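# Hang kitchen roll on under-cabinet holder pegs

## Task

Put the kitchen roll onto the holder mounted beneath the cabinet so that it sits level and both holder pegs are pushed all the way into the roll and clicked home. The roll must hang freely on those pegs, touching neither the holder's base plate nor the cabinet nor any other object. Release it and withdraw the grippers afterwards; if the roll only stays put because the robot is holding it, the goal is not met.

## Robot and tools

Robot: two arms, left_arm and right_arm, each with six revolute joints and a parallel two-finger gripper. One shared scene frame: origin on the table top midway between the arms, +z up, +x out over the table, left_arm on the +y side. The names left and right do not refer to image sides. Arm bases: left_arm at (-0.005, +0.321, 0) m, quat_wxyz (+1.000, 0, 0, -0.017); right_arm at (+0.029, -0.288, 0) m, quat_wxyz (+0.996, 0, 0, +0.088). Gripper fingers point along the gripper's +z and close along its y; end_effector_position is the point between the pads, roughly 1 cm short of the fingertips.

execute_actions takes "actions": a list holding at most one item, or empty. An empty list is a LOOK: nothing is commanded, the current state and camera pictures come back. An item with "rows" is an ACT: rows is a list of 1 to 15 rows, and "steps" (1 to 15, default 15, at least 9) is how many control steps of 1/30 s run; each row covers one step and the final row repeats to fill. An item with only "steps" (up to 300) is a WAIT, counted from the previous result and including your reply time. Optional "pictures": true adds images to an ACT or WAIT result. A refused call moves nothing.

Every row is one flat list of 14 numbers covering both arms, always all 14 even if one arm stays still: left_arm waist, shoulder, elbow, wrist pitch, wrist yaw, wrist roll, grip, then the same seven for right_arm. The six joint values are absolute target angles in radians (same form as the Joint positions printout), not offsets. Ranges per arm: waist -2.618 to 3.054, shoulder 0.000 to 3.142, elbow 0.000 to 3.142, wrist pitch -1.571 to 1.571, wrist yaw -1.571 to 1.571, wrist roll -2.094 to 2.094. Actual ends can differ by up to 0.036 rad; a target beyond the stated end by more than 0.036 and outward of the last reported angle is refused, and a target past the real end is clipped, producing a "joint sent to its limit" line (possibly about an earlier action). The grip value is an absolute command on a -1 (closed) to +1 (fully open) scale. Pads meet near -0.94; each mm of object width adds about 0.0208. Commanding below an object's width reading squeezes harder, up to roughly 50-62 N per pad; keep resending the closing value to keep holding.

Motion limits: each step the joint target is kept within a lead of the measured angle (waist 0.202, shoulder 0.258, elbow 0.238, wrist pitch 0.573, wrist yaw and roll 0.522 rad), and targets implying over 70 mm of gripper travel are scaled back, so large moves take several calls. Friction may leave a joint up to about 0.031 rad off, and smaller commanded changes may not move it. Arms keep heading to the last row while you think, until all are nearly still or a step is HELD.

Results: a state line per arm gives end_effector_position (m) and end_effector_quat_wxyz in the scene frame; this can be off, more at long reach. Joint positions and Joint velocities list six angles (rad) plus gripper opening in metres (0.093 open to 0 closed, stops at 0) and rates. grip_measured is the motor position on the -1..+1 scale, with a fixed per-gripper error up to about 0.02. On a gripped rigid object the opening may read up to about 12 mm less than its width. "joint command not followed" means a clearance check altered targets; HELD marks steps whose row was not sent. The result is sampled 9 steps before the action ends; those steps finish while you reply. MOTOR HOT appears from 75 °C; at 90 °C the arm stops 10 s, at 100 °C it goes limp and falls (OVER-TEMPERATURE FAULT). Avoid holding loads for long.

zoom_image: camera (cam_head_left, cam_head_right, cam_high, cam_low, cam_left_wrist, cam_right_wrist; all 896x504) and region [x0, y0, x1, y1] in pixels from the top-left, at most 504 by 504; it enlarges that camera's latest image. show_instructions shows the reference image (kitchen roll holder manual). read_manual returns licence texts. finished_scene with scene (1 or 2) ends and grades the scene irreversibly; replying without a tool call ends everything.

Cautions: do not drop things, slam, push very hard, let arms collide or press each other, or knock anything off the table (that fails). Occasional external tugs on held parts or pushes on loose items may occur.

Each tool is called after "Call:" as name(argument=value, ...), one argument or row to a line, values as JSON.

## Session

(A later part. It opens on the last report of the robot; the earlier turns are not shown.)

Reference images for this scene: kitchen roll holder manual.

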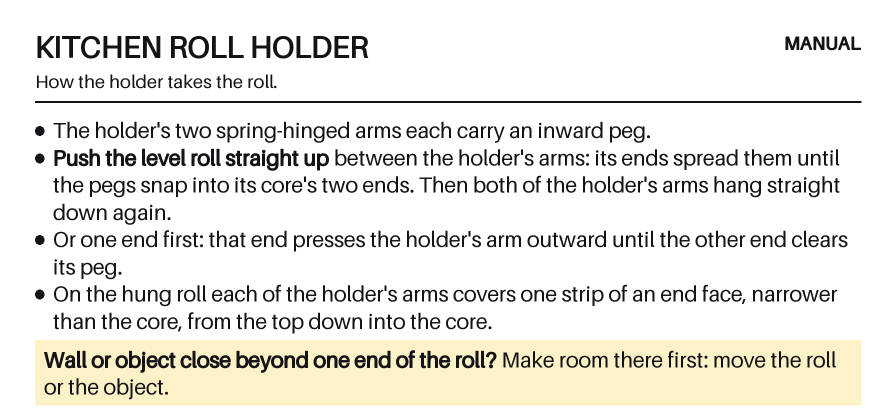

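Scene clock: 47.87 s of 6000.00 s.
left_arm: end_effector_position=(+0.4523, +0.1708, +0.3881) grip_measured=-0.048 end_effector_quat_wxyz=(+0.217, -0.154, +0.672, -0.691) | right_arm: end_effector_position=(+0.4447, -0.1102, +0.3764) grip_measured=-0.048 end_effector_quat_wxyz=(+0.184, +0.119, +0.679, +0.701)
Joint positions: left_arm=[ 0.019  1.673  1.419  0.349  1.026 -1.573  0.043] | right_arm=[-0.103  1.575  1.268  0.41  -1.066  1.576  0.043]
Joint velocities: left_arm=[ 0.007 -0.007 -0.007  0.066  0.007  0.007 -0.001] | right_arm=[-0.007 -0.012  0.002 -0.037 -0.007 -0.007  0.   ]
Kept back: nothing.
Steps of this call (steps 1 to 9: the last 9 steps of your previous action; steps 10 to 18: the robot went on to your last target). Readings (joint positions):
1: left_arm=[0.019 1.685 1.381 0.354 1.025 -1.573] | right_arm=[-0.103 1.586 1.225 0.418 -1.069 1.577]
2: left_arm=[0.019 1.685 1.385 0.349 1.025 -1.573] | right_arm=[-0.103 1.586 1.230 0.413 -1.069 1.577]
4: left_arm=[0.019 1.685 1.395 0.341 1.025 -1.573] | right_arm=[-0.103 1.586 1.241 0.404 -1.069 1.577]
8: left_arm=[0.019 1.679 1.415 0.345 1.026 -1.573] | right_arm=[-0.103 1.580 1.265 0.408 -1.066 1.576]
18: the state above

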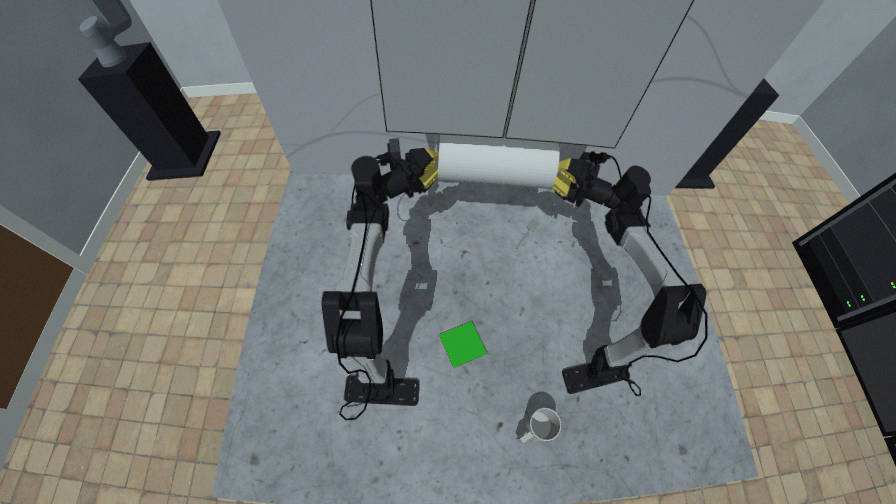

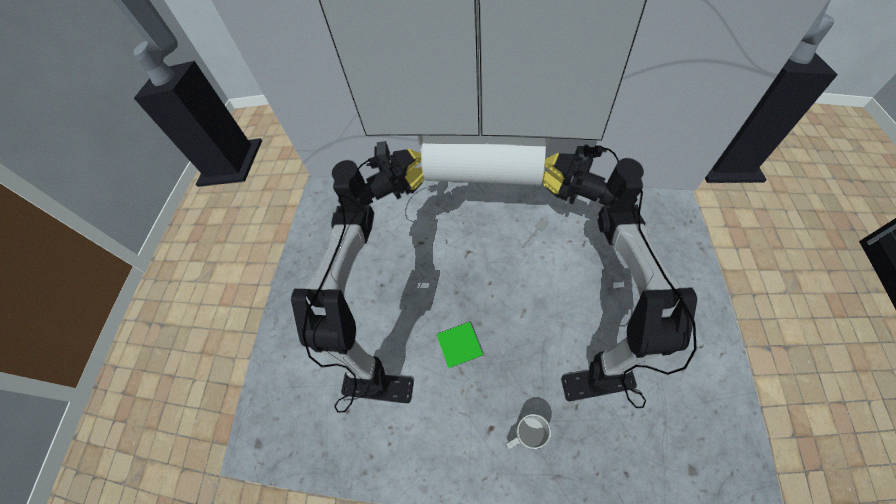

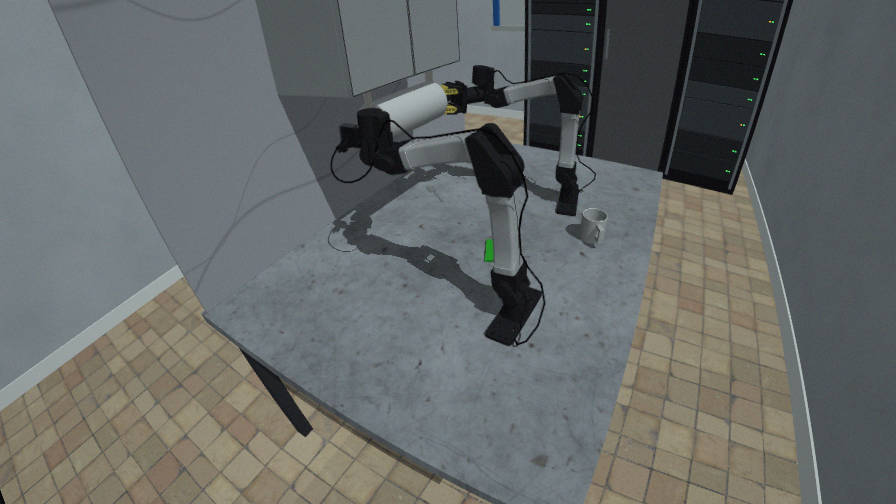

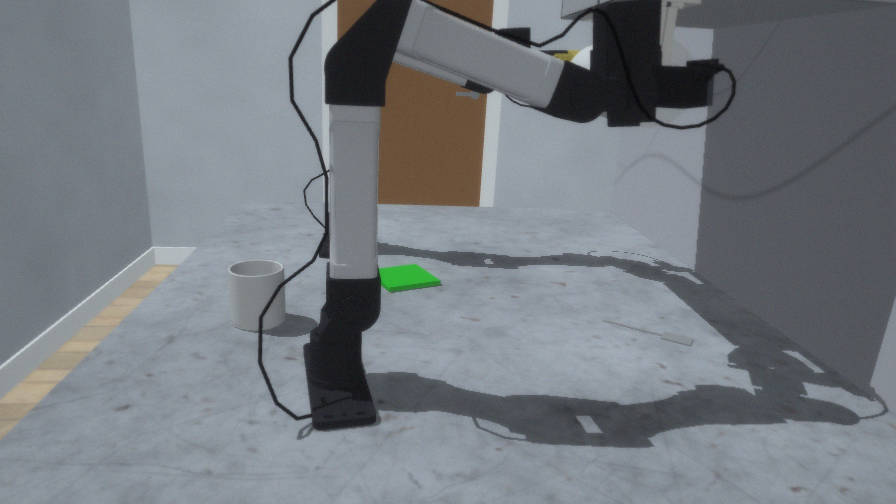

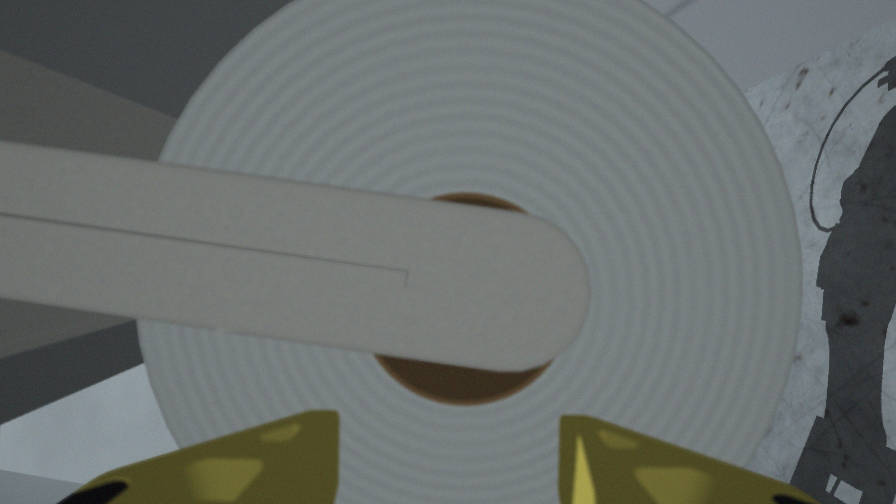

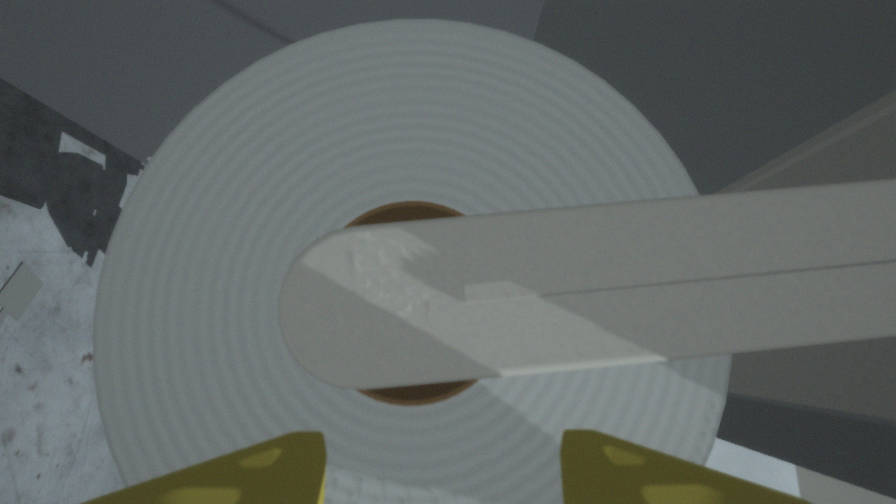

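Snapped. Lower ~1 cm via wrist pitch, release, retreat.

Call:
execute_actions(
  actions=[
    {"rows":[[-0.07,1.665,1.43,0.34,1.19,-1.57,-0.05,-0.015,1.567,1.28,0.40,-1.15,1.57,-0.05],[-0.07,1.665,1.43,0.32,1.19,-1.57,-0.05,-0.015,1.567,1.28,0.38,-1.15,1.57,-0.05],[-0.07,1.665,1.43,0.30,1.19,-1.57,-0.05,-0.015,1.567,1.28,0.36,-1.15,1.57,-0.05],[-0.07,1.665,1.43,0.29,1.19,-1.57,-0.05,-0.015,1.567,1.28,0.35,-1.15,1.57,-0.05],[-0.07,1.665,1.43,0.29,1.19,-1.57,-0.05,-0.015,1.567,1.28,0.35,-1.15,1.57,-0.05],[-0.07,1.665,1.43,0.29,1.19,-1.57,-0.05,-0.015,1.567,1.28,0.35,-1.15,1.57,-0.05],[-0.07,1.665,1.43,0.29,1.19,-1.57,-0.05,-0.015,1.567,1.28,0.35,-1.15,1.57,-0.05],[-0.055,1.665,1.43,0.29,1.17,-1.57,-0.05,-0.03,1.567,1.28,0.35,-1.14,1.57,-0.05],[-0.04,1.665,1.43,0.29,1.145,-1.57,-0.05,-0.045,1.567,1.28,0.35,-1.125,1.57,-0.05],[-0.025,1.665,1.43,0.29,1.12,-1.57,-0.05,-0.06,1.567,1.28,0.35,-1.11,1.57,-0.05],[-0.01,1.665,1.43,0.29,1.095,-1.57,-0.05,-0.075,1.567,1.28,0.35,-1.1,1.57,-0.05],[0.005,1.665,1.43,0.29,1.07,-1.57,-0.05,-0.09,1.567,1.28,0.35,-1.09,1.57,-0.05],[0.02,1.665,1.43,0.29,1.06,-1.57,-0.05,-0.105,1.567,1.28,0.35,-1.09,1.57,-0.05],[0.035,1.66,1.42,0.29,1.07,-1.57,-0.05,-0.12,1.56,1.27,0.35,-1.1,1.57,-0.05],[0.05,1.65,1.40,0.29,1.08,-1.57,-0.05,-0.135,1.55,1.25,0.35,-1.11,1.57,-0.05]]},
  ],
)

Call:
execute_actions(
  actions=[
    {"rows":[[0.07,1.63,1.37,0.29,1.08,-1.57,-0.05,-0.155,1.53,1.22,0.34,-1.11,1.57,-0.05],[0.09,1.61,1.34,0.29,1.08,-1.57,-0.05,-0.175,1.51,1.19,0.34,-1.11,1.57,-0.05],[0.11,1.58,1.30,0.29,1.08,-1.57,-0.05,-0.195,1.48,1.15,0.33,-1.11,1.57,-0.05],[0.13,1.54,1.26,0.29,1.08,-1.57,-0.05,-0.215,1.44,1.11,0.33,-1.1,1.57,-0.05],[0.15,1.50,1.22,0.29,1.06,-1.57,-0.05,-0.235,1.40,1.07,0.32,-1.08,1.57,-0.05],[0.17,1.45,1.18,0.28,1.04,-1.57,-0.05,-0.255,1.35,1.03,0.31,-1.05,1.57,-0.05],[0.19,1.40,1.14,0.27,1.02,-1.57,-0.05,-0.275,1.30,0.99,0.3,-1.02,1.57,-0.05],[0.21,1.35,1.10,0.26,1.0,-1.57,-0.05,-0.295,1.25,0.95,0.29,-1.0,1.57,-0.05],[0.23,1.30,1.06,0.25,0.98,-1.57,-0.05,-0.315,1.20,0.91,0.28,-0.98,1.57,-0.05],[0.25,1.25,1.02,0.24,0.96,-1.57,-0.05,-0.335,1.15,0.87,0.27,-0.96,1.57,-0.05],[0.27,1.20,0.98,0.23,0.94,-1.57,-0.05,-0.355,1.10,0.83,0.26,-0.94,1.57,-0.05],[0.29,1.15,0.94,0.22,0.92,-1.57,-0.05,-0.375,1.05,0.8,0.25,-0.92,1.57,-0.05],[0.3,1.1,0.9,0.21,0.9,-1.57,-0.05,-0.39,1.0,0.77,0.24,-0.9,1.57,-0.05]]},
  ],
)

Call:
execute_actions(
  actions=[
    {"steps":25},
  ],
  pictures=true,
)

Scene clock: 49.83 s of 6000.00 s.
left_arm: end_effector_position=(+0.4528, +0.1708, +0.3818) grip_measured=-0.048 end_effector_quat_wxyz=(+0.204, -0.167, +0.676, -0.688) | right_arm: end_effector_position=(+0.4453, -0.1102, +0.3701) grip_measured=-0.048 end_effector_quat_wxyz=(+0.171, +0.132, +0.684, +0.697)
Joint positions: left_arm=[ 0.019  1.673  1.419  0.31   1.026 -1.573  0.043] | right_arm=[-0.103  1.575  1.268  0.369 -1.066  1.576  0.043]
Joint velocities: left_arm=[-0.002 -0.012 -0.002 -0.125 -0.022 -0.022 -0.   ] | right_arm=[-0.007 -0.007  0.012 -0.198  0.022 -0.022 -0.   ]
Steps of this call (steps 1 to 15: the robot went on to your last target; steps 16 to 53: nothing new was sent; steps 54 to 59: the first 6 steps of this action). Readings (joint positions):
54: left_arm=[0.019 1.673 1.419 0.348 1.026 -1.573] | right_arm=[-0.103 1.575 1.268 0.408 -1.066 1.576]
55: left_arm=[0.019 1.673 1.419 0.343 1.026 -1.573] | right_arm=[-0.103 1.575 1.268 0.403 -1.066 1.576]
57: left_arm=[0.019 1.673 1.419 0.327 1.026 -1.573] | right_arm=[-0.103 1.575 1.268 0.387 -1.066 1.576]
59: the state above

Scene clock: 50.33 s of 6000.00 s.
left_arm: end_effector_position=(+0.4302, +0.2150, +0.3623) grip_measured=-0.048 end_effector_quat_wxyz=(+0.208, -0.216, +0.675, -0.674) | right_arm: end_effector_position=(+0.4260, -0.1542, +0.3535) grip_measured=-0.048 end_effector_quat_wxyz=(+0.185, +0.182, +0.682, +0.684)
Joint positions: left_arm=[ 0.127  1.55   1.256  0.285  1.054 -1.573  0.043] | right_arm=[-0.213  1.447  1.115  0.339 -1.081  1.574  0.043]
Joint velocities: left_arm=[ 0.691 -1.087 -1.223 -0.242 -0.11  -0.051 -0.   ] | right_arm=[-0.667 -1.14  -1.199 -0.183  0.212  0.037 -0.   ]
Steps of this call (steps 1 to 9: the last 9 steps of your previous action; steps 10 to 15: the first 6 steps of this action). Readings (joint positions):
10: left_arm=[0.041 1.669 1.413 0.287 1.040 -1.573] | right_arm=[-0.123 1.572 1.264 0.348 -1.079 1.575]
11: left_arm=[0.050 1.658 1.397 0.287 1.047 -1.573] | right_arm=[-0.133 1.561 1.250 0.348 -1.083 1.575]
13: left_arm=[0.082 1.616 1.337 0.288 1.056 -1.573] | right_arm=[-0.168 1.516 1.194 0.347 -1.088 1.574]
15: the state above

Scene clock: 51.17 s of 6000.00 s.
left_arm: end_effector_position=(+0.3451, +0.2777, +0.3723) grip_measured=-0.048 end_effector_quat_wxyz=(+0.331, -0.300, +0.629, -0.636) | right_arm: end_effector_position=(+0.3573, -0.2214, +0.3521) grip_measured=-0.048 end_effector_quat_wxyz=(+0.313, +0.282, +0.637, +0.645)
Joint positions: left_arm=[ 0.295  1.09   0.916  0.219  0.907 -1.573  0.043] | right_arm=[-0.382  1.003  0.794  0.256 -0.907  1.573  0.043]
Joint velocities: left_arm=[ 0.002 -0.007 -0.007 -0.037 -0.037  0.007 -0.001] | right_arm=[-0.002  0.017  0.007 -0.095  0.007 -0.022 -0.001]
Kept back: nothing.
Steps of this call (steps 1 to 9: the last 9 steps of your previous action; steps 10 to 25: the robot went on to your last target). Readings (joint positions):
1: left_arm=[0.151 1.509 1.214 0.280 1.048 -1.573] | right_arm=[-0.236 1.404 1.073 0.331 -1.070 1.574]
2: left_arm=[0.174 1.464 1.173 0.273 1.039 -1.573] | right_arm=[-0.258 1.358 1.032 0.323 -1.057 1.574]
4: left_arm=[0.217 1.361 1.094 0.261 1.014 -1.573] | right_arm=[-0.299 1.255 0.953 0.309 -1.027 1.574]
8: left_arm=[0.287 1.146 0.953 0.244 0.957 -1.573] | right_arm=[-0.371 1.051 0.821 0.281 -0.964 1.573]
25: the state above

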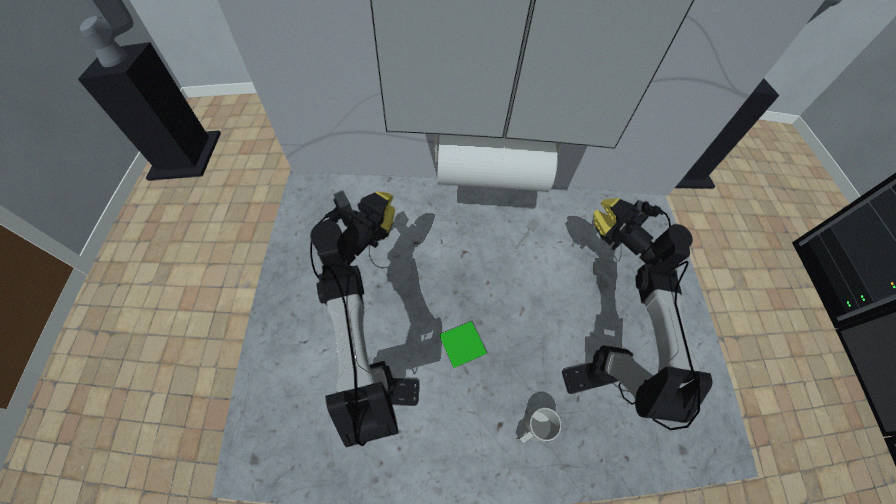

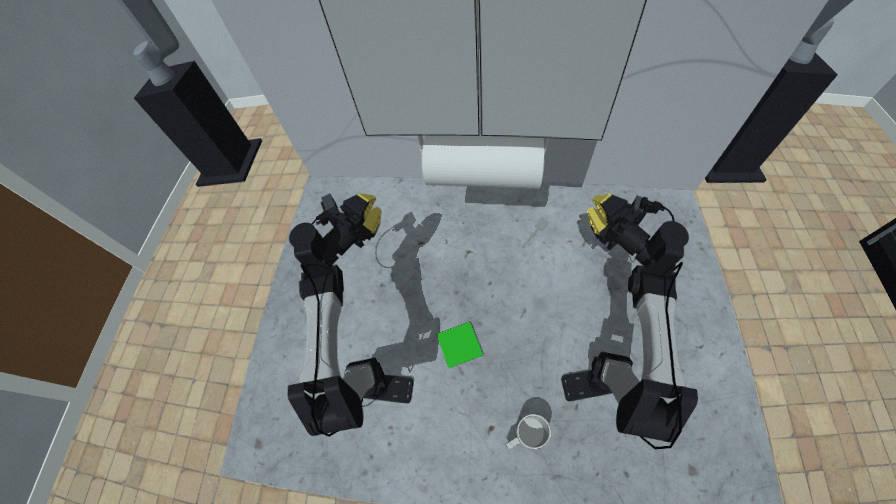

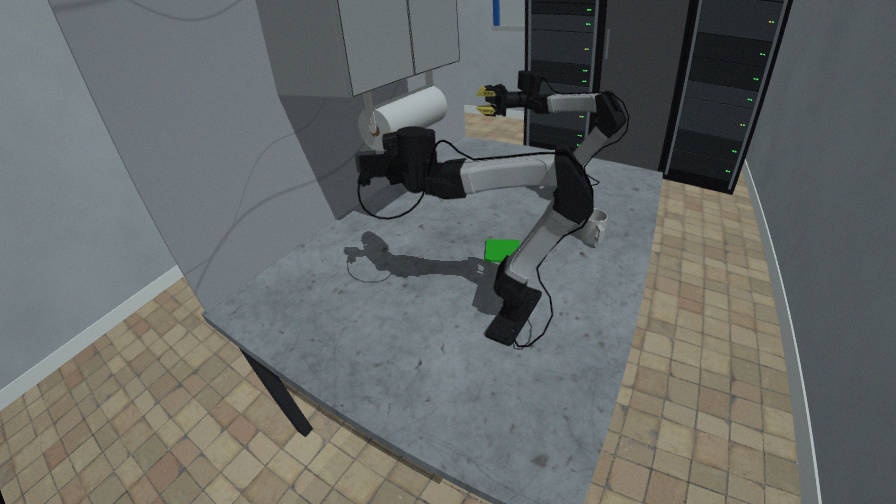

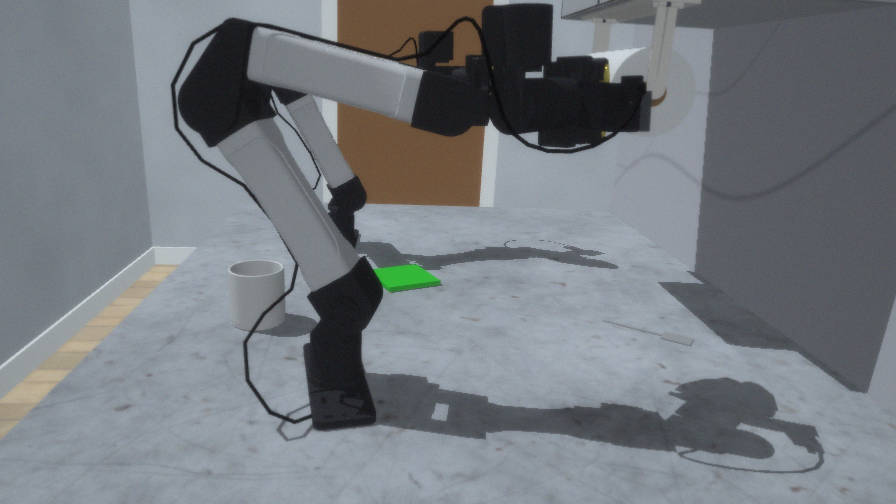

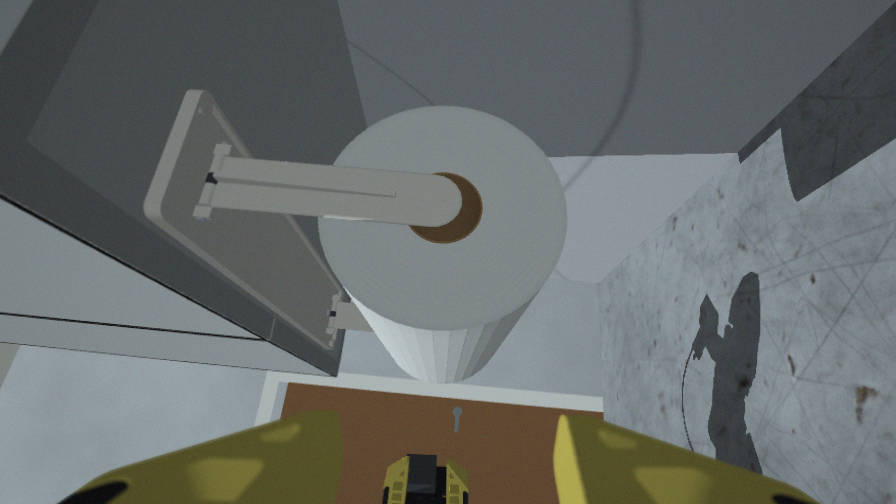

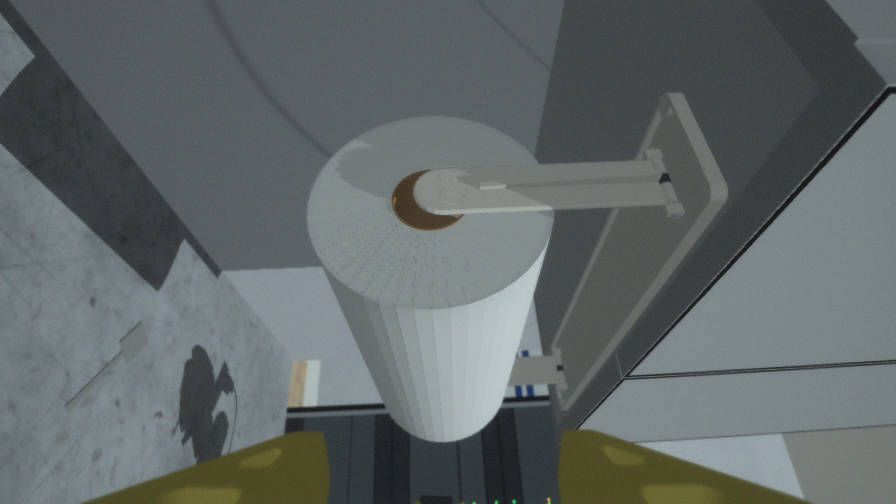

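Call:
finished_scene(
  scene=2,
)

The scene is finished: the task was done.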